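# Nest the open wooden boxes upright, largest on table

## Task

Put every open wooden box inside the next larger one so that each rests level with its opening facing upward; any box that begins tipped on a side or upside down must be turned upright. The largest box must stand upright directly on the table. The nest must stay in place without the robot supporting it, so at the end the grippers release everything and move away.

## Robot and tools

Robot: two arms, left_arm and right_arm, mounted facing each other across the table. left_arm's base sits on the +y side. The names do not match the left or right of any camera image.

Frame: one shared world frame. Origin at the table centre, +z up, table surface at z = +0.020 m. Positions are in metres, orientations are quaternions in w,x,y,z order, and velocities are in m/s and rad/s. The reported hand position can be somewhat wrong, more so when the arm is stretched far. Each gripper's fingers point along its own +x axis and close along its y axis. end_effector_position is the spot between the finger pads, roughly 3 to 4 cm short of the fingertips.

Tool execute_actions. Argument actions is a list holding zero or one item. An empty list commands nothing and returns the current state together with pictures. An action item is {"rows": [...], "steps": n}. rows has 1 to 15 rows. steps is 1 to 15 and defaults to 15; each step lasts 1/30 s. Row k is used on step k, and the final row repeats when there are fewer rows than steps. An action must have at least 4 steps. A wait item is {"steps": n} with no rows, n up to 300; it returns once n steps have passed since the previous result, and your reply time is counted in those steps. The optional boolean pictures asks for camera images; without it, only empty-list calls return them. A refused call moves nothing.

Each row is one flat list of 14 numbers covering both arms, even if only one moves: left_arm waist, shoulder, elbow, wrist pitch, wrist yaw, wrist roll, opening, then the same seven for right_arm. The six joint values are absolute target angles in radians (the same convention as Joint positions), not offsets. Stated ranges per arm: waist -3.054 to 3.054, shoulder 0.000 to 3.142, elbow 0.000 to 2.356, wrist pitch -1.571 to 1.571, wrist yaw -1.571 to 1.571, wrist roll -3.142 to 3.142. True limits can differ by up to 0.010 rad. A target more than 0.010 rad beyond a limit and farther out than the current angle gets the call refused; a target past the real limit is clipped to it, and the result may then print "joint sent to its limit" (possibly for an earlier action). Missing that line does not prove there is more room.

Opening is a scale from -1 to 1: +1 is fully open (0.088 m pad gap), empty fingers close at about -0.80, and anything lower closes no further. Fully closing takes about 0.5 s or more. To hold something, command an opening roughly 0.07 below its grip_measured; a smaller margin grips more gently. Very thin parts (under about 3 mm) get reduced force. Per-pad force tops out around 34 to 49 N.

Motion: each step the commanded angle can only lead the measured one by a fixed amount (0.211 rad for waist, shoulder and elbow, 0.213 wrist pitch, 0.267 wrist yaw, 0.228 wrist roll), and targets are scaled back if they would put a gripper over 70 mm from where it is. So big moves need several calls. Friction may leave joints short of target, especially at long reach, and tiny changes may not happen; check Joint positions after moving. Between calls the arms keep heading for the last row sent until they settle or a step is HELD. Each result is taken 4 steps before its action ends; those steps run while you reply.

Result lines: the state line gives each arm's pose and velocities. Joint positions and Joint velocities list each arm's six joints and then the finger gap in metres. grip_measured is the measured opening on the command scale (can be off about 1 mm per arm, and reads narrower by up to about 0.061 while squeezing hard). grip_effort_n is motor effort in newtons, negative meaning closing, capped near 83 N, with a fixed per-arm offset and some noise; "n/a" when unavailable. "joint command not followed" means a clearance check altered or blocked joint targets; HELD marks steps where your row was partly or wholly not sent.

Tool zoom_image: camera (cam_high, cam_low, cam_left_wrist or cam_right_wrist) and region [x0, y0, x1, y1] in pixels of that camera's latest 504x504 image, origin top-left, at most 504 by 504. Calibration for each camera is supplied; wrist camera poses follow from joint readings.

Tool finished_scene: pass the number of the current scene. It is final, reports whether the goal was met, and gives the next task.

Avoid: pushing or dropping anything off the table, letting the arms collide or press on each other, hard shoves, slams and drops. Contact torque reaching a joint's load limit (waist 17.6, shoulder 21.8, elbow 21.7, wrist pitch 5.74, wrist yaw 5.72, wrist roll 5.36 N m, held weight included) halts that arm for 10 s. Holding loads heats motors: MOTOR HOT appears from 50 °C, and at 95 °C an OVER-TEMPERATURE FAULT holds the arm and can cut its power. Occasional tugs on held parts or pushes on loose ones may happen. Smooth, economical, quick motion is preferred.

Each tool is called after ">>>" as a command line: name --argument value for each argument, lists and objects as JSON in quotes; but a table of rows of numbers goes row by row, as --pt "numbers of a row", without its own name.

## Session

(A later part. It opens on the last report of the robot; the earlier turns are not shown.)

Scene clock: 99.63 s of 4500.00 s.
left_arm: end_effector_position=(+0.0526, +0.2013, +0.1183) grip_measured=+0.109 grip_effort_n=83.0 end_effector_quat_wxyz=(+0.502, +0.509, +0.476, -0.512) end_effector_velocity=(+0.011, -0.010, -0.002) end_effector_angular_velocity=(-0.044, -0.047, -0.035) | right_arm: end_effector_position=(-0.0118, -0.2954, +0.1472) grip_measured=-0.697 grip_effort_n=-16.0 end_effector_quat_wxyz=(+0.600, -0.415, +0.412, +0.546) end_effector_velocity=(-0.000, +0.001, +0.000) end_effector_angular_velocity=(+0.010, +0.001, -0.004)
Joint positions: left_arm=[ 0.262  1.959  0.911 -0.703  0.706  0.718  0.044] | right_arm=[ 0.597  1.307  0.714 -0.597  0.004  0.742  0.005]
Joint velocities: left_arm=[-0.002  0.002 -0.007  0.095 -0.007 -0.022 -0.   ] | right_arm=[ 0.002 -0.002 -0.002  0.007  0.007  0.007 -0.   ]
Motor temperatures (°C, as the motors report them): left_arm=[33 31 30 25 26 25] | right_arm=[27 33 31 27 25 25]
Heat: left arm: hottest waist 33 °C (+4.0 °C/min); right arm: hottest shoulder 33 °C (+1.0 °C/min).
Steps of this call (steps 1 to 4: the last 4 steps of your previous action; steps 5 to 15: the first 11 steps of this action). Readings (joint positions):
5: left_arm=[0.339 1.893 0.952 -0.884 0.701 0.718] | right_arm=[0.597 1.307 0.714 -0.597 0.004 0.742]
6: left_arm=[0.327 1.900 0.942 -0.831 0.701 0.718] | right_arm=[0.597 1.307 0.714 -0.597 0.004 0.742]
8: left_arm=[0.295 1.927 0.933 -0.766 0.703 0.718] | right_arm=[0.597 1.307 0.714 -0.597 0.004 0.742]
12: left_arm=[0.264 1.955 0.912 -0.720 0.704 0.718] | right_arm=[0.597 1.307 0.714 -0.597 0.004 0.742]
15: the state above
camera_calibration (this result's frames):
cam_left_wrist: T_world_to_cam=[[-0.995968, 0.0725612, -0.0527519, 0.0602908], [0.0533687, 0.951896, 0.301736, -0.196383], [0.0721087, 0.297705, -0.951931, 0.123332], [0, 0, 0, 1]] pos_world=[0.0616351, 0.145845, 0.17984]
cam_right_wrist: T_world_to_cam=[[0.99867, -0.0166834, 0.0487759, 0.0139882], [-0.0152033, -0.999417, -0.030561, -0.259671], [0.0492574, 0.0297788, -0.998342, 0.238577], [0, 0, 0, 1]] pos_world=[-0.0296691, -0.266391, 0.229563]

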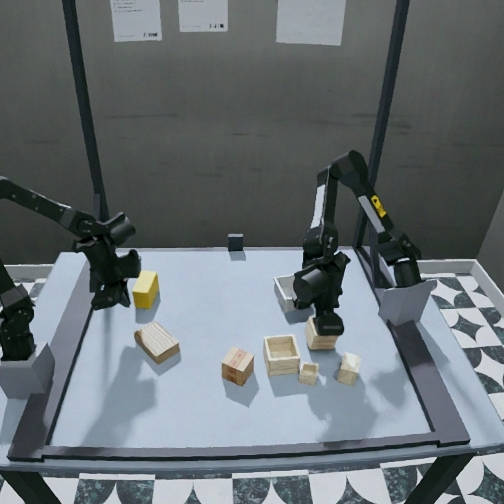

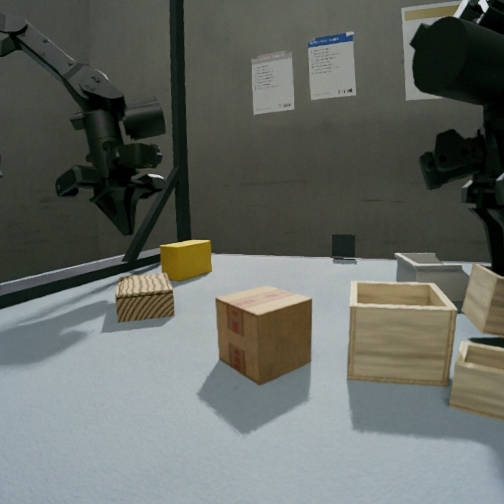

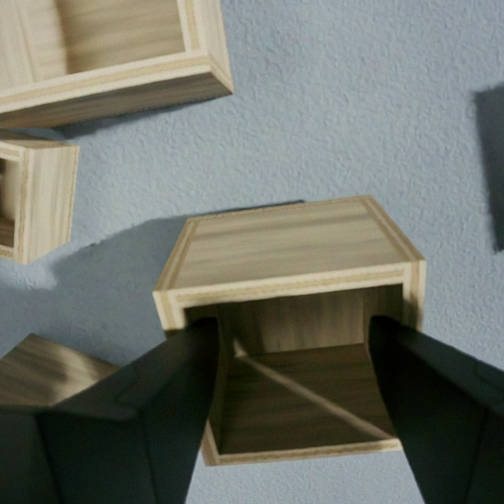

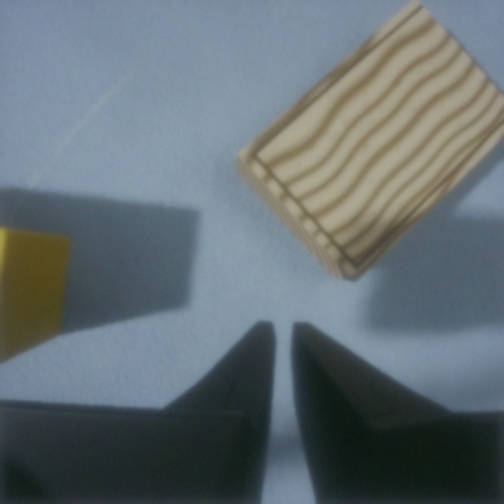

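>>> execute_actions --actions '[{"rows":[[0.225,2.005,0.89,-0.605,0.715,0.72,0.2,0.6,1.3,0.7,-0.6,0.0,0.74,-0.7]],"steps":15}]'

>>> execute_actions --actions '[{"rows":[[0.225,2.005,0.89,-0.605,0.715,0.72,-0.1,0.6,1.3,0.7,-0.6,0.0,0.74,-0.7]],"steps":12}]' --pictures true

Scene clock: 100.17 s of 4500.00 s.
left_arm: end_effector_position=(+0.0558, +0.1968, +0.1033) grip_measured=+0.109 grip_effort_n=83.0 end_effector_quat_wxyz=(+0.492, +0.520, +0.460, -0.526) end_effector_velocity=(-0.000, -0.005, -0.005) end_effector_angular_velocity=(-0.019, +0.011, -0.002) | right_arm: end_effector_position=(-0.0118, -0.2954, +0.1472) grip_measured=-0.697 grip_effort_n=-15.6 end_effector_quat_wxyz=(+0.600, -0.415, +0.412, +0.546) end_effector_velocity=(+0.004, +0.000, +0.000) end_effector_angular_velocity=(+0.001, -0.012, -0.003)
Joint positions: left_arm=[ 0.228  1.993  0.896 -0.614  0.715  0.718  0.044] | right_arm=[ 0.597  1.307  0.714 -0.597  0.004  0.742  0.005]
Joint velocities: left_arm=[-0.012  0.012 -0.002  0.037  0.022 -0.022 -0.   ] | right_arm=[-0.007 -0.002 -0.002 -0.007  0.007 -0.007 -0.   ]
Motor temperatures (°C, as the motors report them): left_arm=[33 31 30 25 26 25] | right_arm=[27 33 31 27 25 25]
Heat: left arm: hottest waist 33 °C (+4.1 °C/min); right arm: hottest shoulder 33 °C (+1.0 °C/min).
Steps of this call (steps 1 to 4: the last 4 steps of your previous action; step 5: the robot went on to your last target; steps 6 to 16: the first 11 steps of this action). Readings (joint positions):
6: left_arm=[0.260 1.964 0.908 -0.686 0.707 0.718] | right_arm=[0.597 1.307 0.714 -0.597 0.004 0.742]
7: left_arm=[0.254 1.969 0.905 -0.664 0.708 0.718] | right_arm=[0.597 1.307 0.714 -0.597 0.004 0.742]
9: left_arm=[0.240 1.983 0.903 -0.638 0.709 0.718] | right_arm=[0.597 1.307 0.714 -0.597 0.004 0.742]
13: left_arm=[0.229 1.992 0.897 -0.620 0.713 0.718] | right_arm=[0.597 1.307 0.714 -0.597 0.004 0.742]
16: the state above

Scene clock: 100.57 s of 4500.00 s.
left_arm: end_effector_position=(+0.0561, +0.1965, +0.1019) grip_measured=-0.059 grip_effort_n=-18.8 end_effector_quat_wxyz=(+0.491, +0.520, +0.459, -0.527) end_effector_velocity=(-0.004, +0.001, -0.001) end_effector_angular_velocity=(+0.004, +0.012, +0.021) | right_arm: end_effector_position=(-0.0118, -0.2954, +0.1472) grip_measured=-0.697 grip_effort_n=-15.6 end_effector_quat_wxyz=(+0.600, -0.415, +0.412, +0.546) end_effector_velocity=(-0.001, -0.003, -0.001) end_effector_angular_velocity=(-0.019, +0.010, +0.007)
Joint positions: left_arm=[ 0.226  1.996  0.895 -0.607  0.717  0.718  0.036] | right_arm=[ 0.597  1.307  0.714 -0.597  0.004  0.742  0.005]
Joint velocities: left_arm=[-0.007 -0.002 -0.002 -0.007  0.007 -0.022 -0.014] | right_arm=[-0.002 -0.002 -0.002 -0.007 -0.022 -0.007 -0.   ]
Motor temperatures (°C, as the motors report them): left_arm=[33 31 30 25 26 25] | right_arm=[27 33 31 27 25 25]
Heat: left arm: hottest waist 33 °C (+4.0 °C/min); right arm: hottest shoulder 33 °C (+1.0 °C/min).
Steps of this call (steps 1 to 4: the last 4 steps of your previous action; steps 5 to 12: the first 8 steps of this action). Readings (joint positions):
5: left_arm=[0.227 1.993 0.896 -0.611 0.717 0.718] | right_arm=[0.597 1.307 0.714 -0.597 0.004 0.742]
6: left_arm=[0.227 1.993 0.896 -0.609 0.717 0.718] | right_arm=[0.597 1.307 0.714 -0.597 0.004 0.742]
8: left_arm=[0.226 1.995 0.896 -0.607 0.717 0.718] | right_arm=[0.597 1.307 0.714 -0.597 0.004 0.742]
12: the state above
camera_calibration (this result's frames):
cam_left_wrist: T_world_to_cam=[[-0.990306, 0.126899, -0.056479, 0.0526252], [0.104999, 0.950114, 0.293698, -0.188716], [0.0909316, 0.284921, -0.954228, 0.110546], [0, 0, 0, 1]] pos_world=[0.0618779, 0.141127, 0.163884]
cam_right_wrist: T_world_to_cam=[[0.99867, -0.0166834, 0.0487759, 0.0139882], [-0.0152033, -0.999417, -0.030561, -0.259671], [0.0492574, 0.0297788, -0.998342, 0.238577], [0, 0, 0, 1]] pos_world=[-0.0296691, -0.266391, 0.229563]

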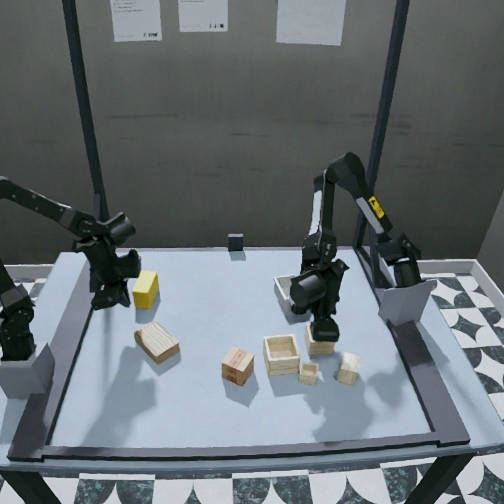

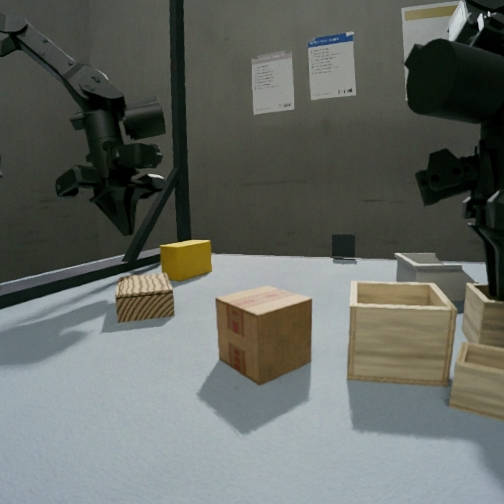

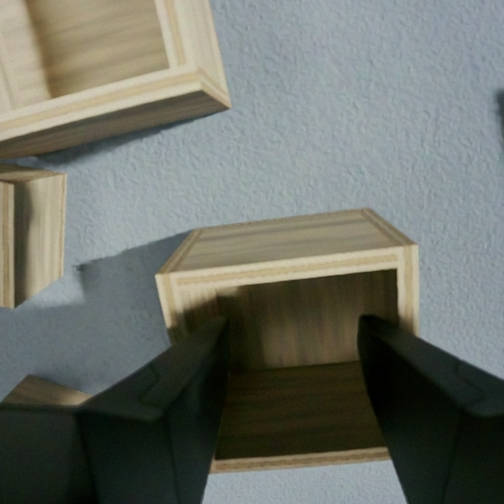

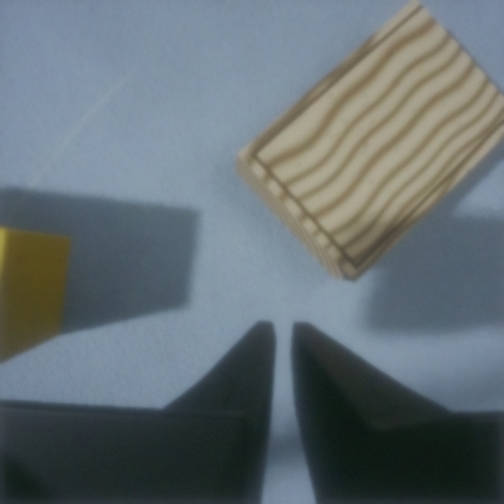

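>>> execute_actions --actions '[{"rows":[[0.213,2.018,0.885,-0.575,0.718,0.72,-0.1,0.6,1.3,0.7,-0.6,0.0,0.74,-0.7]],"steps":12}]'

>>> execute_actions --actions '[{"rows":[[0.213,2.018,0.885,-0.575,0.718,0.72,0.2,0.6,1.3,0.7,-0.6,0.0,0.74,-0.7]],"steps":15}]'

>>> execute_actions --actions '[{"rows":[[0.344,1.877,0.946,-0.897,0.70,0.72,0.2,0.6,1.3,0.7,-0.6,0.0,0.74,-0.7]],"steps":15}]'

>>> execute_actions --actions '[{"rows":[[0.36,1.97,1.3,-1.03,0.72,0.72,0.2,0.6,1.3,0.7,-0.6,0.0,0.74,-0.7]],"steps":15}]'

>>> execute_actions --actions '[{"rows":[[0.33,2.2,1.62,-1.17,0.72,0.72,0.2,0.6,1.3,0.7,-0.6,0.0,0.74,-0.7]],"steps":15}]'

>>> execute_actions --actions '[{"rows":[[0.30,2.32,1.70,-1.15,0.72,0.72,0.2,0.6,1.3,0.7,-0.6,0.0,0.74,-0.7]],"steps":15}]' --pictures true

Scene clock: 101.13 s of 4500.00 s.
left_arm: end_effector_position=(+0.0570, +0.1960, +0.0968) grip_measured=-0.097 grip_effort_n=-18.8 end_effector_quat_wxyz=(+0.487, +0.524, +0.455, -0.530) end_effector_velocity=(+0.003, +0.001, -0.005) end_effector_angular_velocity=(+0.001, -0.009, +0.009) | right_arm: end_effector_position=(-0.0118, -0.2954, +0.1472) grip_measured=-0.697 grip_effort_n=-15.6 end_effector_quat_wxyz=(+0.600, -0.415, +0.412, +0.546) end_effector_velocity=(+0.005, -0.003, -0.002) end_effector_angular_velocity=(-0.017, -0.028, +0.010)
Joint positions: left_arm=[ 0.215  2.008  0.89  -0.581  0.717  0.718  0.034] | right_arm=[ 0.597  1.307  0.714 -0.597  0.004  0.742  0.005]
Joint velocities: left_arm=[-0.007  0.012 -0.012  0.037 -0.007 -0.022 -0.001] | right_arm=[-0.002  0.002 -0.002 -0.022  0.007 -0.022 -0.   ]
Motor temperatures (°C, as the motors report them): left_arm=[33 31 30 25 26 25] | right_arm=[27 33 31 27 25 25]
Heat: left arm: hottest waist 33 °C (+4.1 °C/min); right arm: hottest shoulder 33 °C (+1.0 °C/min).
Steps of this call (steps 1 to 4: the last 4 steps of your previous action; steps 5 to 9: the robot went on to your last target; steps 10 to 17: the first 8 steps of this action). Readings (joint positions):
10: left_arm=[0.225 1.997 0.895 -0.604 0.717 0.718] | right_arm=[0.597 1.307 0.714 -0.597 0.004 0.742]
11: left_arm=[0.223 1.999 0.893 -0.597 0.717 0.718] | right_arm=[0.597 1.307 0.714 -0.597 0.004 0.742]
13: left_arm=[0.219 2.004 0.893 -0.588 0.717 0.718] | right_arm=[0.597 1.307 0.714 -0.597 0.004 0.742]
17: the state above

Scene clock: 101.63 s of 4500.00 s.
left_arm: end_effector_position=(+0.0572, +0.1956, +0.0963) grip_measured=+0.068 grip_effort_n=83.0 end_effector_quat_wxyz=(+0.487, +0.525, +0.454, -0.531) end_effector_velocity=(-0.003, +0.001, -0.000) end_effector_angular_velocity=(+0.002, +0.010, -0.005) | right_arm: end_effector_position=(-0.0118, -0.2954, +0.1472) grip_measured=-0.697 grip_effort_n=-15.6 end_effector_quat_wxyz=(+0.600, -0.415, +0.412, +0.546) end_effector_velocity=(+0.001, -0.002, -0.000) end_effector_angular_velocity=(-0.009, +0.003, -0.010)
Joint positions: left_arm=[ 0.213  2.009  0.89  -0.577  0.717  0.718  0.042] | right_arm=[ 0.597  1.307  0.714 -0.597  0.004  0.742  0.005]
Joint velocities: left_arm=[-0.002 -0.002 -0.002 -0.007  0.007  0.007 -0.   ] | right_arm=[-0.002 -0.002 -0.002 -0.007 -0.007  0.007 -0.   ]
Motor temperatures (°C, as the motors report them): left_arm=[33 30 30 25 26 25] | right_arm=[27 33 31 27 25 25]
Heat: left arm: hottest waist 33 °C (+4.0 °C/min); right arm: hottest shoulder 33 °C (+1.0 °C/min).
Steps of this call (steps 1 to 4: the last 4 steps of your previous action; steps 5 to 15: the first 11 steps of this action). Readings (joint positions):
5: left_arm=[0.214 2.009 0.890 -0.578 0.717 0.718] | right_arm=[0.597 1.307 0.714 -0.597 0.004 0.742]
6: left_arm=[0.214 2.009 0.890 -0.578 0.717 0.718] | right_arm=[0.597 1.307 0.714 -0.597 0.004 0.742]
8: left_arm=[0.213 2.009 0.890 -0.577 0.717 0.718] | right_arm=[0.597 1.307 0.714 -0.597 0.004 0.742]
12: left_arm=[0.213 2.009 0.890 -0.577 0.717 0.718] | right_arm=[0.597 1.307 0.714 -0.597 0.004 0.742]
15: the state above

Scene clock: 102.13 s of 4500.00 s.
left_arm: end_effector_position=(+0.0427, +0.2105, +0.1480) grip_measured=+0.068 grip_effort_n=83.0 end_effector_quat_wxyz=(+0.523, +0.477, +0.506, -0.492) end_effector_velocity=(-0.023, +0.029, -0.000) end_effector_angular_velocity=(+0.121, +0.094, +0.135) | right_arm: end_effector_position=(-0.0118, -0.2954, +0.1472) grip_measured=-0.697 grip_effort_n=-15.6 end_effector_quat_wxyz=(+0.600, -0.415, +0.412, +0.546) end_effector_velocity=(+0.003, -0.002, -0.001) end_effector_angular_velocity=(-0.012, -0.004, -0.002)
Joint positions: left_arm=[ 0.334  1.892  0.938 -0.873  0.705  0.719  0.042] | right_arm=[ 0.597  1.307  0.714 -0.597  0.004  0.742  0.005]
Joint velocities: left_arm=[ 0.002 -0.002 -0.002 -0.198 -0.022 -0.007 -0.   ] | right_arm=[-0.007 -0.002 -0.007 -0.007 -0.007 -0.007 -0.   ]
Motor temperatures (°C, as the motors report them): left_arm=[33 30 30 25 26 25] | right_arm=[27 33 31 27 25 25]
Heat: left arm: hottest waist 33 °C (+4.1 °C/min); right arm: hottest shoulder 33 °C (+1.0 °C/min).
Steps of this call (steps 1 to 4: the last 4 steps of your previous action; steps 5 to 15: the first 11 steps of this action). Readings (joint positions):
5: left_arm=[0.217 2.003 0.894 -0.594 0.717 0.719] | right_arm=[0.597 1.307 0.714 -0.597 0.004 0.742]
6: left_arm=[0.234 1.990 0.901 -0.649 0.715 0.719] | right_arm=[0.597 1.307 0.714 -0.597 0.004 0.742]
8: left_arm=[0.284 1.948 0.911 -0.741 0.709 0.719] | right_arm=[0.597 1.307 0.714 -0.597 0.004 0.742]
12: left_arm=[0.331 1.897 0.936 -0.842 0.707 0.719] | right_arm=[0.597 1.307 0.714 -0.597 0.004 0.742]
15: the state above

Scene clock: 102.63 s of 4500.00 s.
left_arm: end_effector_position=(+0.0584, +0.1403, +0.2047) grip_measured=+0.068 grip_effort_n=83.0 end_effector_quat_wxyz=(+0.544, +0.486, +0.450, -0.515) end_effector_velocity=(+0.004, -0.033, +0.030) end_effector_angular_velocity=(-0.025, -0.033, -0.008) | right_arm: end_effector_position=(-0.0118, -0.2954, +0.1472) grip_measured=-0.697 grip_effort_n=-15.6 end_effector_quat_wxyz=(+0.600, -0.415, +0.412, +0.546) end_effector_velocity=(+0.002, -0.005, -0.001) end_effector_angular_velocity=(-0.024, -0.015, +0.019)
Joint positions: left_arm=[ 0.355  1.951  1.27  -1.018  0.717  0.719  0.042] | right_arm=[ 0.597  1.307  0.714 -0.597  0.004  0.742  0.005]
Joint velocities: left_arm=[ 0.002  0.042  0.188 -0.095 -0.007 -0.022 -0.   ] | right_arm=[ 0.002 -0.002 -0.002 -0.022 -0.007 -0.022 -0.   ]
Motor temperatures (°C, as the motors report them): left_arm=[33 30 30 25 26 25] | right_arm=[27 33 31 27 25 25]
Heat: left arm: hottest waist 33 °C (+4.0 °C/min); right arm: hottest shoulder 33 °C (+1.0 °C/min).
Steps of this call (steps 1 to 4: the last 4 steps of your previous action; steps 5 to 15: the first 11 steps of this action). Readings (joint positions):
5: left_arm=[0.337 1.895 0.954 -0.910 0.703 0.719] | right_arm=[0.597 1.307 0.714 -0.597 0.004 0.742]
6: left_arm=[0.339 1.911 0.991 -0.954 0.703 0.719] | right_arm=[0.597 1.307 0.714 -0.597 0.004 0.742]
8: left_arm=[0.345 1.938 1.077 -0.974 0.706 0.719] | right_arm=[0.597 1.307 0.714 -0.597 0.004 0.742]
12: left_arm=[0.354 1.951 1.227 -1.005 0.715 0.719] | right_arm=[0.597 1.307 0.714 -0.597 0.004 0.742]
15: the state above

Scene clock: 103.13 s of 4500.00 s.
left_arm: end_effector_position=(+0.0852, +0.0970, +0.2057) grip_measured=+0.068 grip_effort_n=83.0 end_effector_quat_wxyz=(+0.528, +0.486, +0.473, -0.511) end_effector_velocity=(+0.001, -0.054, +0.046) end_effector_angular_velocity=(-0.086, -0.096, -0.086) | right_arm: end_effector_position=(-0.0118, -0.2954, +0.1472) grip_measured=-0.697 grip_effort_n=-15.6 end_effector_quat_wxyz=(+0.600, -0.415, +0.412, +0.546) end_effector_velocity=(-0.000, -0.003, -0.002) end_effector_angular_velocity=(-0.023, +0.007, +0.006)
Joint positions: left_arm=[ 0.329  2.178  1.587 -1.159  0.719  0.719  0.042] | right_arm=[ 0.597  1.307  0.714 -0.597  0.004  0.742  0.005]
Joint velocities: left_arm=[-0.002  0.017  0.252 -0.066 -0.007 -0.022 -0.   ] | right_arm=[-0.002  0.002 -0.002 -0.007 -0.022 -0.007 -0.   ]
Motor temperatures (°C, as the motors report them): left_arm=[33 30 30 25 26 25] | right_arm=[27 33 31 27 25 25]
Heat: left arm: hottest waist 33 °C (+4.1 °C/min); right arm: hottest shoulder 33 °C (+1.0 °C/min).
Steps of this call (steps 1 to 4: the last 4 steps of your previous action; steps 5 to 15: the first 11 steps of this action). Readings (joint positions):
5: left_arm=[0.355 1.978 1.300 -1.049 0.717 0.719] | right_arm=[0.597 1.307 0.714 -0.597 0.004 0.742]
6: left_arm=[0.351 2.014 1.345 -1.092 0.719 0.719] | right_arm=[0.597 1.307 0.714 -0.597 0.004 0.742]
8: left_arm=[0.342 2.093 1.440 -1.107 0.719 0.719] | right_arm=[0.597 1.307 0.714 -0.597 0.004 0.742]
12: left_arm=[0.331 2.171 1.550 -1.149 0.719 0.719] | right_arm=[0.597 1.307 0.714 -0.597 0.004 0.742]
15: the state above

Scene clock: 103.63 s of 4500.00 s.
left_arm: end_effector_position=(+0.1049, +0.0848, +0.1794) grip_measured=+0.068 grip_effort_n=83.0 end_effector_quat_wxyz=(+0.513, +0.491, +0.487, -0.509) end_effector_velocity=(+0.002, -0.018, +0.015) end_effector_angular_velocity=(-0.024, -0.052, -0.024) | right_arm: end_effector_position=(-0.0118, -0.2954, +0.1472) grip_measured=-0.697 grip_effort_n=-15.1 end_effector_quat_wxyz=(+0.600, -0.415, +0.412, +0.546) end_effector_velocity=(+0.002, -0.003, -0.002) end_effector_angular_velocity=(-0.014, -0.004, +0.003)
Joint positions: left_arm=[ 0.297  2.309  1.682 -1.152  0.719  0.719  0.042] | right_arm=[ 0.597  1.307  0.714 -0.597  0.004  0.742  0.005]
Joint velocities: left_arm=[-0.002 -0.002  0.076 -0.007 -0.022 -0.022 -0.   ] | right_arm=[-0.002 -0.002 -0.007 -0.007 -0.007 -0.007 -0.   ]
Motor temperatures (°C, as the motors report them): left_arm=[33 30 30 25 26 25] | right_arm=[27 33 31 27 25 25]
Heat: left arm: hottest waist 33 °C (+4.0 °C/min); right arm: hottest shoulder 33 °C (+1.0 °C/min).
Steps of this call (steps 1 to 4: the last 4 steps of your previous action; steps 5 to 15: the first 11 steps of this action). Readings (joint positions):
5: left_arm=[0.328 2.195 1.614 -1.171 0.719 0.719] | right_arm=[0.597 1.307 0.714 -0.597 0.004 0.742]
6: left_arm=[0.325 2.215 1.633 -1.170 0.719 0.719] | right_arm=[0.597 1.307 0.714 -0.597 0.004 0.742]
8: left_arm=[0.315 2.256 1.666 -1.151 0.719 0.719] | right_arm=[0.597 1.307 0.714 -0.597 0.004 0.742]
12: left_arm=[0.299 2.302 1.676 -1.152 0.719 0.719] | right_arm=[0.597 1.307 0.714 -0.597 0.004 0.742]
15: the state above
camera_calibration (this result's frames):
cam_left_wrist: T_world_to_cam=[[-0.998903, 0.0295531, -0.0363373, 0.125065], [0.0178507, 0.957465, 0.287996, -0.100922], [0.0433029, 0.287032, -0.956942, 0.217219], [0, 0, 0, 1]] pos_world=[0.117323, 0.0305842, 0.241475]
cam_right_wrist: T_world_to_cam=[[0.99867, -0.0166834, 0.0487759, 0.0139882], [-0.0152033, -0.999417, -0.030561, -0.259671], [0.0492574, 0.0297788, -0.998342, 0.238577], [0, 0, 0, 1]] pos_world=[-0.0296691, -0.266391, 0.229563]

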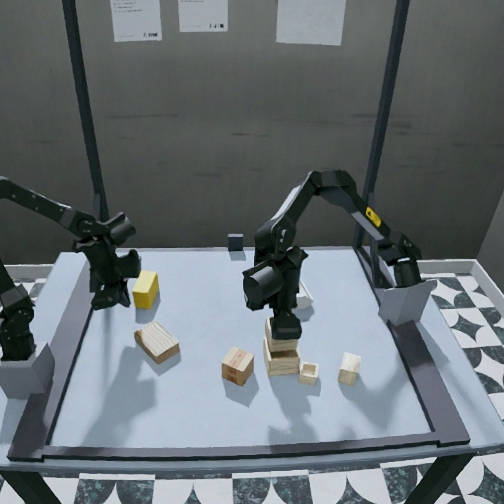

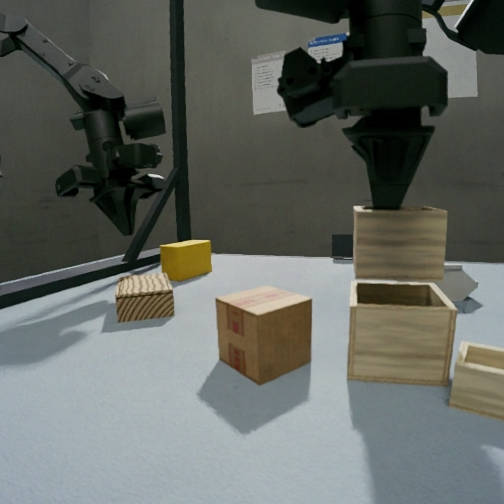

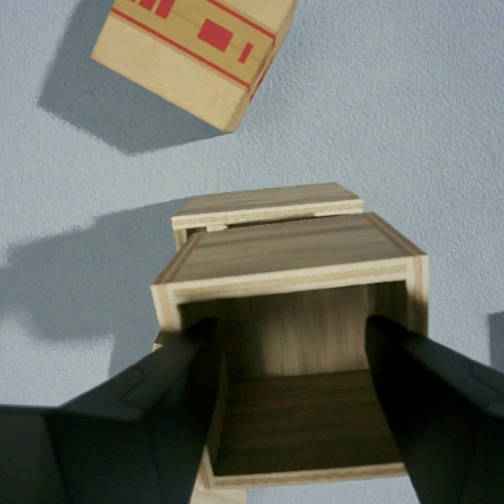

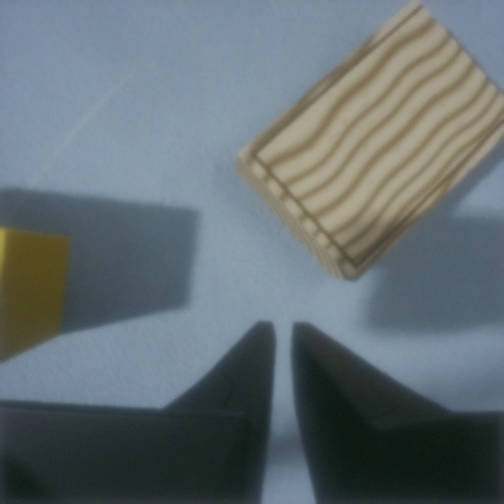

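>>> execute_actions --actions '[{"rows":[[0.30,2.335,1.62,-1.07,0.72,0.72,0.2,0.6,1.3,0.7,-0.6,0.0,0.74,-0.7]],"steps":15}]' --pictures true

Scene clock: 104.13 s of 4500.00 s.
left_arm: end_effector_position=(+0.1157, +0.0927, +0.1634) grip_measured=+0.068 grip_effort_n=83.0 end_effector_quat_wxyz=(+0.513, +0.491, +0.487, -0.509) end_effector_velocity=(+0.003, -0.004, +0.000) end_effector_angular_velocity=(-0.014, -0.023, -0.003) | right_arm: end_effector_position=(-0.0118, -0.2954, +0.1472) grip_measured=-0.697 grip_effort_n=-15.6 end_effector_quat_wxyz=(+0.600, -0.415, +0.412, +0.546) end_effector_velocity=(+0.003, -0.004, -0.001) end_effector_angular_velocity=(-0.022, -0.015, +0.015)
Joint positions: left_arm=[ 0.297  2.329  1.627 -1.077  0.719  0.719  0.042] | right_arm=[ 0.597  1.307  0.714 -0.597  0.004  0.742  0.005]
Joint velocities: left_arm=[-0.002 -0.007 -0.007  0.037 -0.007 -0.022 -0.   ] | right_arm=[-0.002 -0.002 -0.002 -0.022 -0.007 -0.022 -0.   ]
Motor temperatures (°C, as the motors report them): left_arm=[33 30 30 25 26 25] | right_arm=[27 33 31 27 25 25]
Heat: left arm: hottest waist 33 °C (+4.1 °C/min); right arm: hottest shoulder 33 °C (+1.0 °C/min).
Steps of this call (steps 1 to 4: the last 4 steps of your previous action; steps 5 to 15: the first 11 steps of this action). Readings (joint positions):
5: left_arm=[0.297 2.310 1.686 -1.144 0.719 0.719] | right_arm=[0.597 1.307 0.714 -0.597 0.004 0.742]
6: left_arm=[0.297 2.310 1.675 -1.123 0.719 0.719] | right_arm=[0.597 1.307 0.714 -0.597 0.004 0.742]
8: left_arm=[0.297 2.313 1.657 -1.102 0.719 0.719] | right_arm=[0.597 1.307 0.714 -0.597 0.004 0.742]
12: left_arm=[0.297 2.327 1.632 -1.083 0.719 0.719] | right_arm=[0.597 1.307 0.714 -0.597 0.004 0.742]
15: the state above
camera_calibration (this result's frames):
cam_left_wrist: T_world_to_cam=[[-0.998859, 0.0302613, -0.0369557, 0.135129], [0.0183796, 0.957637, 0.287392, -0.104045], [0.044087, 0.286385, -0.9571, 0.199176], [0, 0, 0, 1]] pos_world=[0.128106, 0.0385073, 0.225527]
cam_right_wrist: T_world_to_cam=[[0.99867, -0.0166834, 0.0487759, 0.0139882], [-0.0152033, -0.999417, -0.030561, -0.259671], [0.0492574, 0.0297788, -0.998342, 0.238577], [0, 0, 0, 1]] pos_world=[-0.0296691, -0.266391, 0.229563]

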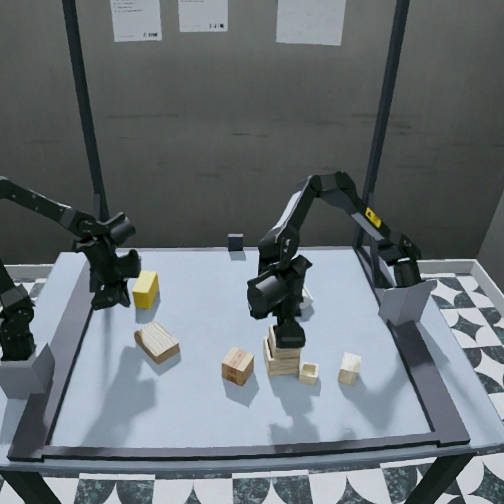

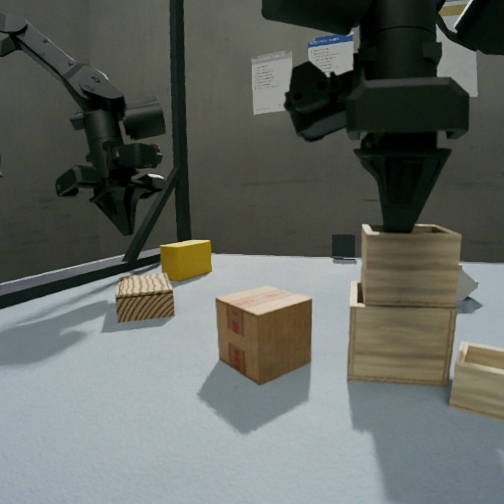

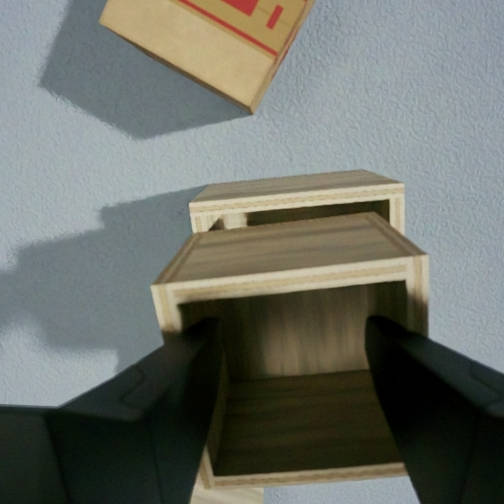

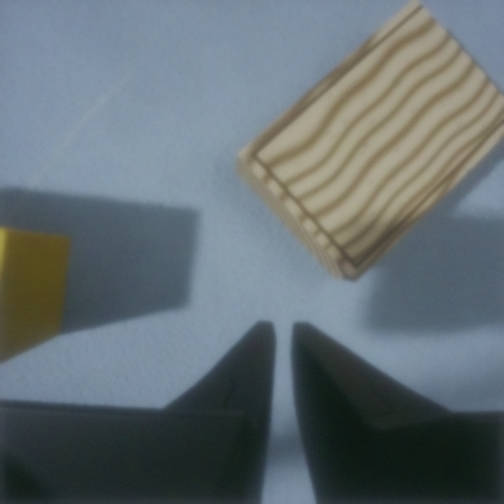

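>>> execute_actions --actions '[{"rows":[[0.272,2.325,1.675,-1.122,0.72,0.72,0.2,0.6,1.3,0.7,-0.6,0.0,0.74,-0.7]],"steps":15}]' --pictures true

Scene clock: 104.83 s of 4500.00 s.
left_arm: end_effector_position=(+0.1044, +0.0846, +0.1626) grip_measured=+0.068 grip_effort_n=83.0 end_effector_quat_wxyz=(+0.501, +0.498, +0.489, -0.511) end_effector_velocity=(-0.004, +0.002, +0.002) end_effector_angular_velocity=(+0.019, +0.006, +0.020) | right_arm: end_effector_position=(-0.0118, -0.2954, +0.1472) grip_measured=-0.697 grip_effort_n=-16.0 end_effector_quat_wxyz=(+0.600, -0.415, +0.412, +0.546) end_effector_velocity=(-0.001, +0.001, +0.001) end_effector_angular_velocity=(+0.005, +0.010, +0.009)
Joint positions: left_arm=[ 0.268  2.329  1.664 -1.117  0.719  0.719  0.042] | right_arm=[ 0.597  1.307  0.714 -0.597  0.004  0.742  0.005]
Joint velocities: left_arm=[-0.002 -0.002  0.012 -0.037 -0.007 -0.007 -0.   ] | right_arm=[-0.002 -0.007 -0.002  0.007 -0.007 -0.007 -0.   ]
Motor temperatures (°C, as the motors report them): left_arm=[33 30 30 25 26 25] | right_arm=[27 33 31 27 25 25]
Heat: left arm: hottest waist 33 °C (+4.0 °C/min); right arm: hottest shoulder 33 °C (+1.0 °C/min).
Steps of this call (steps 1 to 4: the last 4 steps of your previous action; steps 5 to 10: the robot went on to your last target; steps 11 to 21: the first 11 steps of this action). Readings (joint positions):
11: left_arm=[0.296 2.329 1.628 -1.075 0.719 0.719] | right_arm=[0.597 1.307 0.714 -0.597 0.004 0.742]
12: left_arm=[0.294 2.329 1.634 -1.086 0.719 0.719] | right_arm=[0.597 1.307 0.714 -0.597 0.004 0.742]
14: left_arm=[0.285 2.329 1.645 -1.102 0.719 0.719] | right_arm=[0.597 1.307 0.714 -0.597 0.004 0.742]
18: left_arm=[0.270 2.329 1.662 -1.113 0.719 0.719] | right_arm=[0.597 1.307 0.714 -0.597 0.004 0.742]
21: the state above
camera_calibration (this result's frames):
cam_left_wrist: T_world_to_cam=[[-0.998399, 0.049397, -0.027554, 0.120841], [0.0386149, 0.951217, 0.306095, -0.100543], [0.0413301, 0.304541, -0.951602, 0.199079], [0, 0, 0, 1]] pos_world=[0.116302, 0.0290416, 0.223549]
cam_right_wrist: T_world_to_cam=[[0.99867, -0.0166834, 0.0487759, 0.0139882], [-0.0152033, -0.999417, -0.030561, -0.259671], [0.0492574, 0.0297788, -0.998342, 0.238577], [0, 0, 0, 1]] pos_world=[-0.0296691, -0.266391, 0.229563]

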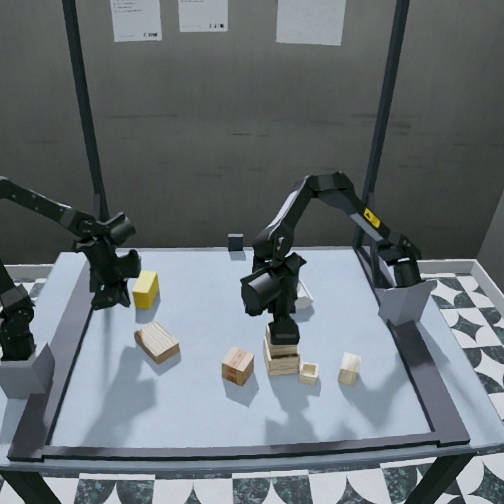

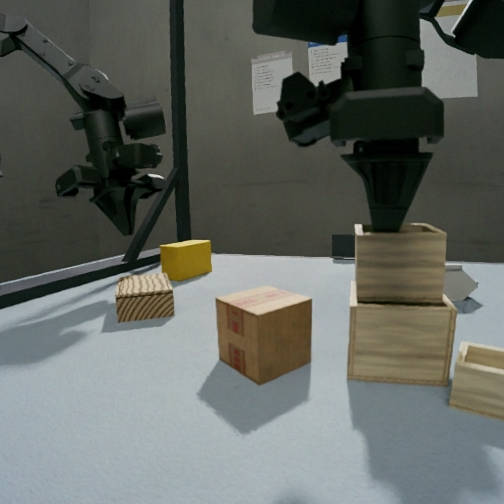

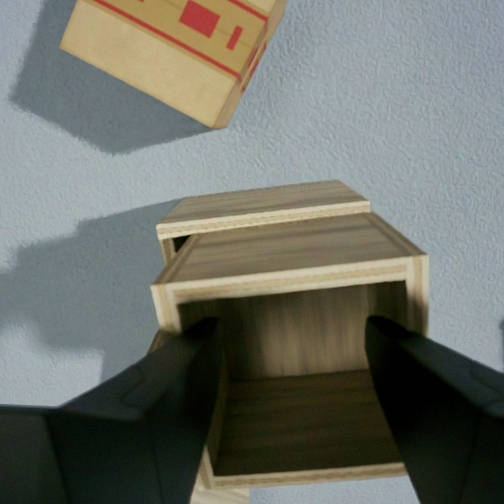

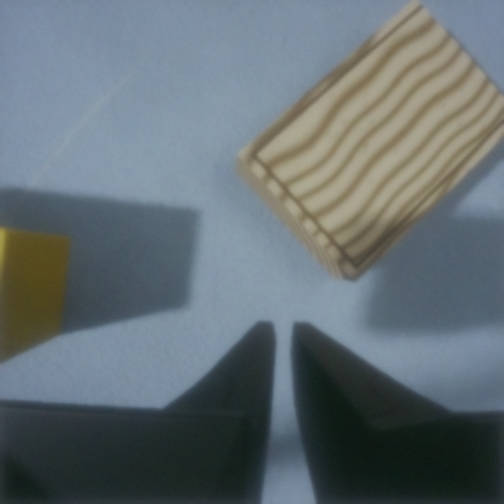

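>>> execute_actions --actions '[{"rows":[[0.285,2.325,1.665,-1.117,0.72,0.72,0.2,0.6,1.3,0.7,-0.6,0.0,0.74,-0.7]],"steps":15}]' --pictures true

Scene clock: 105.33 s of 4500.00 s.
left_arm: end_effector_position=(+0.1071, +0.0856, +0.1658) grip_measured=+0.068 grip_effort_n=83.0 end_effector_quat_wxyz=(+0.505, +0.495, +0.489, -0.510) end_effector_velocity=(+0.001, -0.002, +0.001) end_effector_angular_velocity=(-0.001, -0.011, -0.002) | right_arm: end_effector_position=(-0.0118, -0.2954, +0.1472) grip_measured=-0.697 grip_effort_n=-16.0 end_effector_quat_wxyz=(+0.600, -0.415, +0.412, +0.546) end_effector_velocity=(+0.004, -0.005, -0.001) end_effector_angular_velocity=(-0.021, -0.010, +0.001)
Joint positions: left_arm=[ 0.279  2.329  1.665 -1.119  0.719  0.719  0.042] | right_arm=[ 0.597  1.307  0.714 -0.597  0.004  0.742  0.005]
Joint velocities: left_arm=[-0.002 -0.002  0.002  0.007 -0.007 -0.007 -0.   ] | right_arm=[-0.002 -0.007 -0.007 -0.022 -0.007 -0.007 -0.   ]
Motor temperatures (°C, as the motors report them): left_arm=[34 31 30 25 26 25] | right_arm=[27 33 31 27 25 25]
Heat: left arm: hottest waist 34 °C (+5.1 °C/min); right arm: hottest shoulder 33 °C (+0.0 °C/min).
Steps of this call (steps 1 to 4: the last 4 steps of your previous action; steps 5 to 15: the first 11 steps of this action). Readings (joint positions):
5: left_arm=[0.269 2.329 1.665 -1.119 0.719 0.719] | right_arm=[0.597 1.307 0.714 -0.597 0.004 0.742]
6: left_arm=[0.269 2.329 1.665 -1.119 0.719 0.719] | right_arm=[0.597 1.307 0.714 -0.597 0.004 0.742]
8: left_arm=[0.272 2.329 1.665 -1.119 0.719 0.719] | right_arm=[0.597 1.307 0.714 -0.597 0.004 0.742]
12: left_arm=[0.278 2.329 1.665 -1.119 0.719 0.719] | right_arm=[0.597 1.307 0.714 -0.597 0.004 0.742]
15: the state above
camera_calibration (this result's frames):
cam_left_wrist: T_world_to_cam=[[-0.998677, 0.0415697, -0.0302764, 0.124722], [0.0305906, 0.953437, 0.300036, -0.100826], [0.041339, 0.298713, -0.953447, 0.202493], [0, 0, 0, 1]] pos_world=[0.119271, 0.0304595, 0.227094]
cam_right_wrist: T_world_to_cam=[[0.99867, -0.0166834, 0.0487759, 0.0139882], [-0.0152033, -0.999417, -0.030561, -0.259671], [0.0492574, 0.0297788, -0.998342, 0.238577], [0, 0, 0, 1]] pos_world=[-0.0296691, -0.266391, 0.229563]

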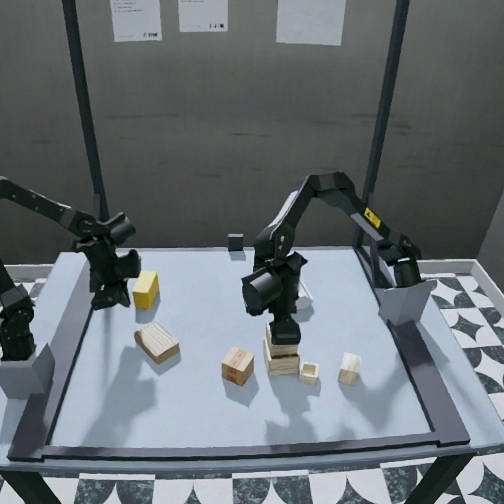

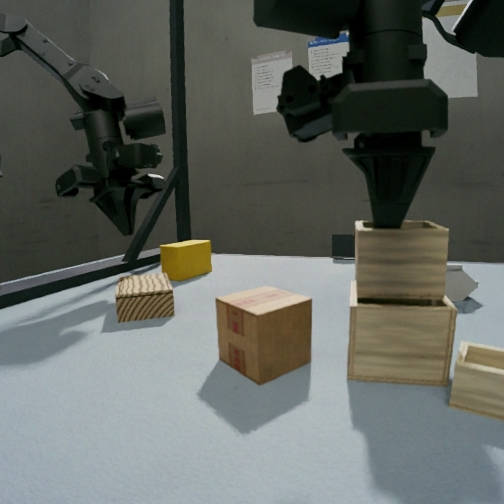

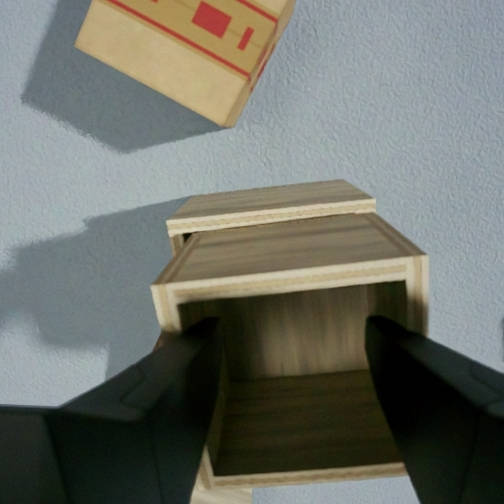

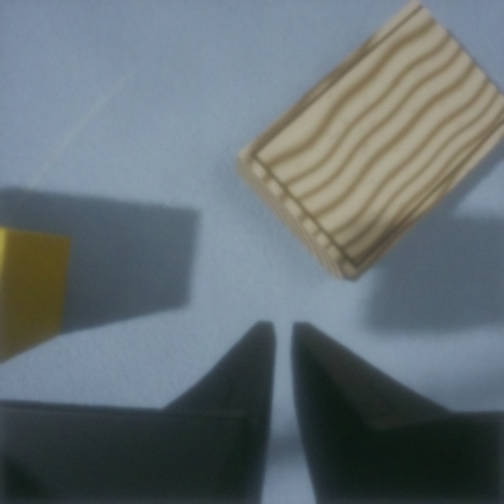

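>>> execute_actions --actions '[{"rows":[[0.256,2.355,1.64,-1.08,0.72,0.72,0.2,0.6,1.3,0.7,-0.6,0.0,0.74,-0.7]],"steps":15}]' --pictures true

Scene clock: 105.83 s of 4500.00 s.
left_arm: end_effector_position=(+0.1086, +0.0852, +0.1597) grip_measured=+0.068 grip_effort_n=83.0 end_effector_quat_wxyz=(+0.503, +0.500, +0.484, -0.513) end_effector_velocity=(-0.001, -0.000, -0.001) end_effector_angular_velocity=(-0.005, +0.005, +0.004) | right_arm: end_effector_position=(-0.0118, -0.2954, +0.1472) grip_measured=-0.697 grip_effort_n=-16.0 end_effector_quat_wxyz=(+0.600, -0.415, +0.412, +0.546) end_effector_velocity=(+0.003, -0.004, -0.001) end_effector_angular_velocity=(-0.021, -0.010, +0.001)
Joint positions: left_arm=[ 0.27   2.333  1.652 -1.09   0.718  0.719  0.042] | right_arm=[ 0.597  1.307  0.714 -0.597  0.004  0.742  0.005]
Joint velocities: left_arm=[-0.002 -0.002 -0.007  0.007  0.007 -0.007 -0.   ] | right_arm=[-0.002 -0.002 -0.002 -0.022 -0.007 -0.007 -0.   ]
Motor temperatures (°C, as the motors report them): left_arm=[34 31 30 25 26 25] | right_arm=[27 33 31 27 25 25]
Heat: left arm: hottest waist 34 °C (+5.0 °C/min); right arm: hottest shoulder 33 °C (+0.0 °C/min).
Steps of this call (steps 1 to 4: the last 4 steps of your previous action; steps 5 to 15: the first 11 steps of this action). Readings (joint positions):
5: left_arm=[0.278 2.329 1.664 -1.115 0.719 0.719] | right_arm=[0.597 1.307 0.714 -0.597 0.004 0.742]
6: left_arm=[0.277 2.329 1.661 -1.106 0.719 0.719] | right_arm=[0.597 1.307 0.714 -0.597 0.004 0.742]
8: left_arm=[0.270 2.332 1.656 -1.098 0.718 0.719] | right_arm=[0.597 1.307 0.714 -0.597 0.004 0.742]
12: left_arm=[0.270 2.333 1.653 -1.091 0.717 0.719] | right_arm=[0.597 1.307 0.714 -0.597 0.004 0.742]
15: the state above
camera_calibration (this result's frames):
cam_left_wrist: T_world_to_cam=[[-0.997845, 0.0553962, -0.0351541, 0.125495], [0.0423305, 0.952958, 0.300133, -0.0999085], [0.0501266, 0.297998, -0.953249, 0.195874], [0, 0, 0, 1]] pos_world=[0.119636, 0.0298866, 0.221114]
cam_right_wrist: T_world_to_cam=[[0.99867, -0.0166834, 0.0487759, 0.0139882], [-0.0152033, -0.999417, -0.030561, -0.259671], [0.0492574, 0.0297788, -0.998342, 0.238577], [0, 0, 0, 1]] pos_world=[-0.0296691, -0.266391, 0.229563]

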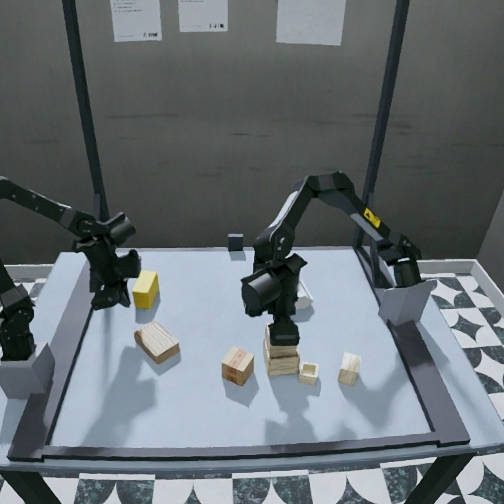

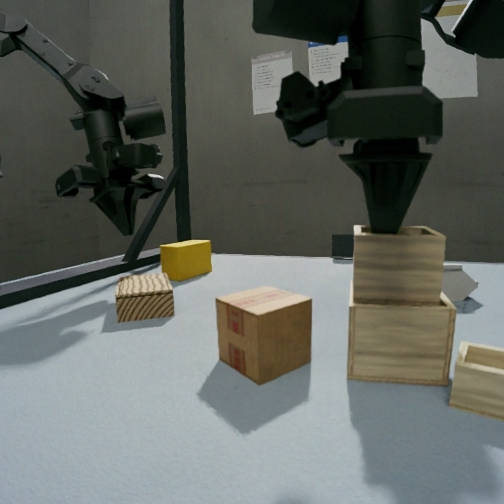

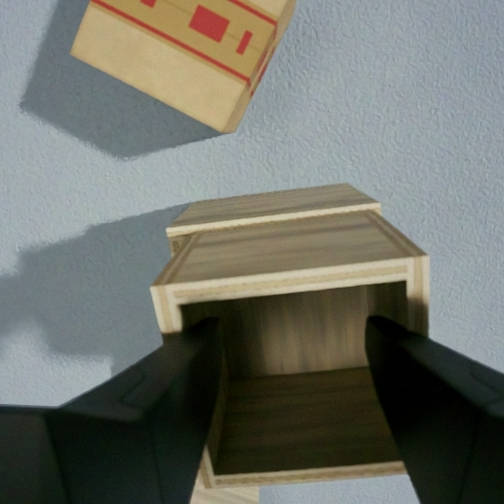

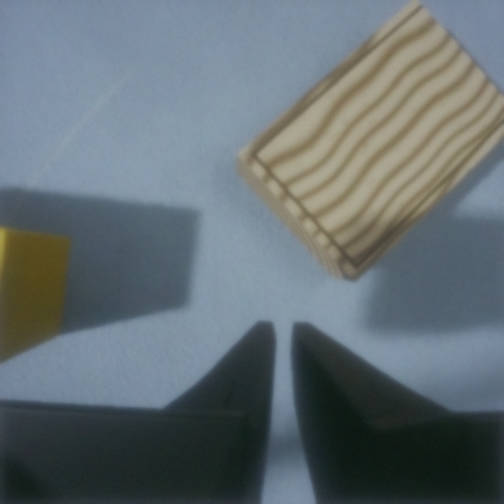

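>>> zoom_image --camera "cam_low" --region '[320,250,480,350]'

>>> zoom_image --camera "cam_high" --region '[240,310,330,390]'

Region (320, 250, 480, 350) of cam_low's 504x504 image, scaled by 3.150, with more detail than that image has; it fills the top 315 rows of this view, and the rest is white.

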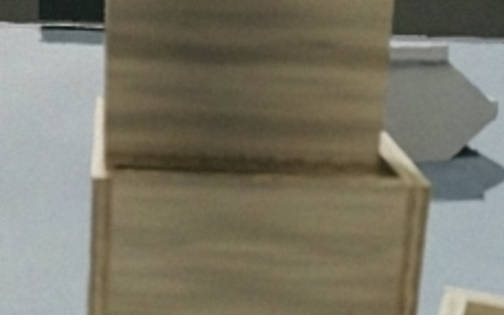

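Region (240, 310, 330, 390) of cam_high's 504x504 image, scaled by 5.600, with more detail than that image has.

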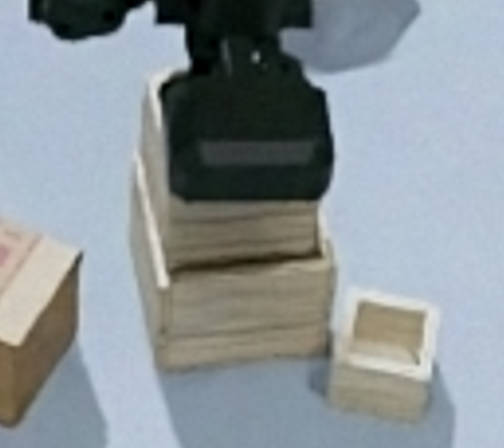

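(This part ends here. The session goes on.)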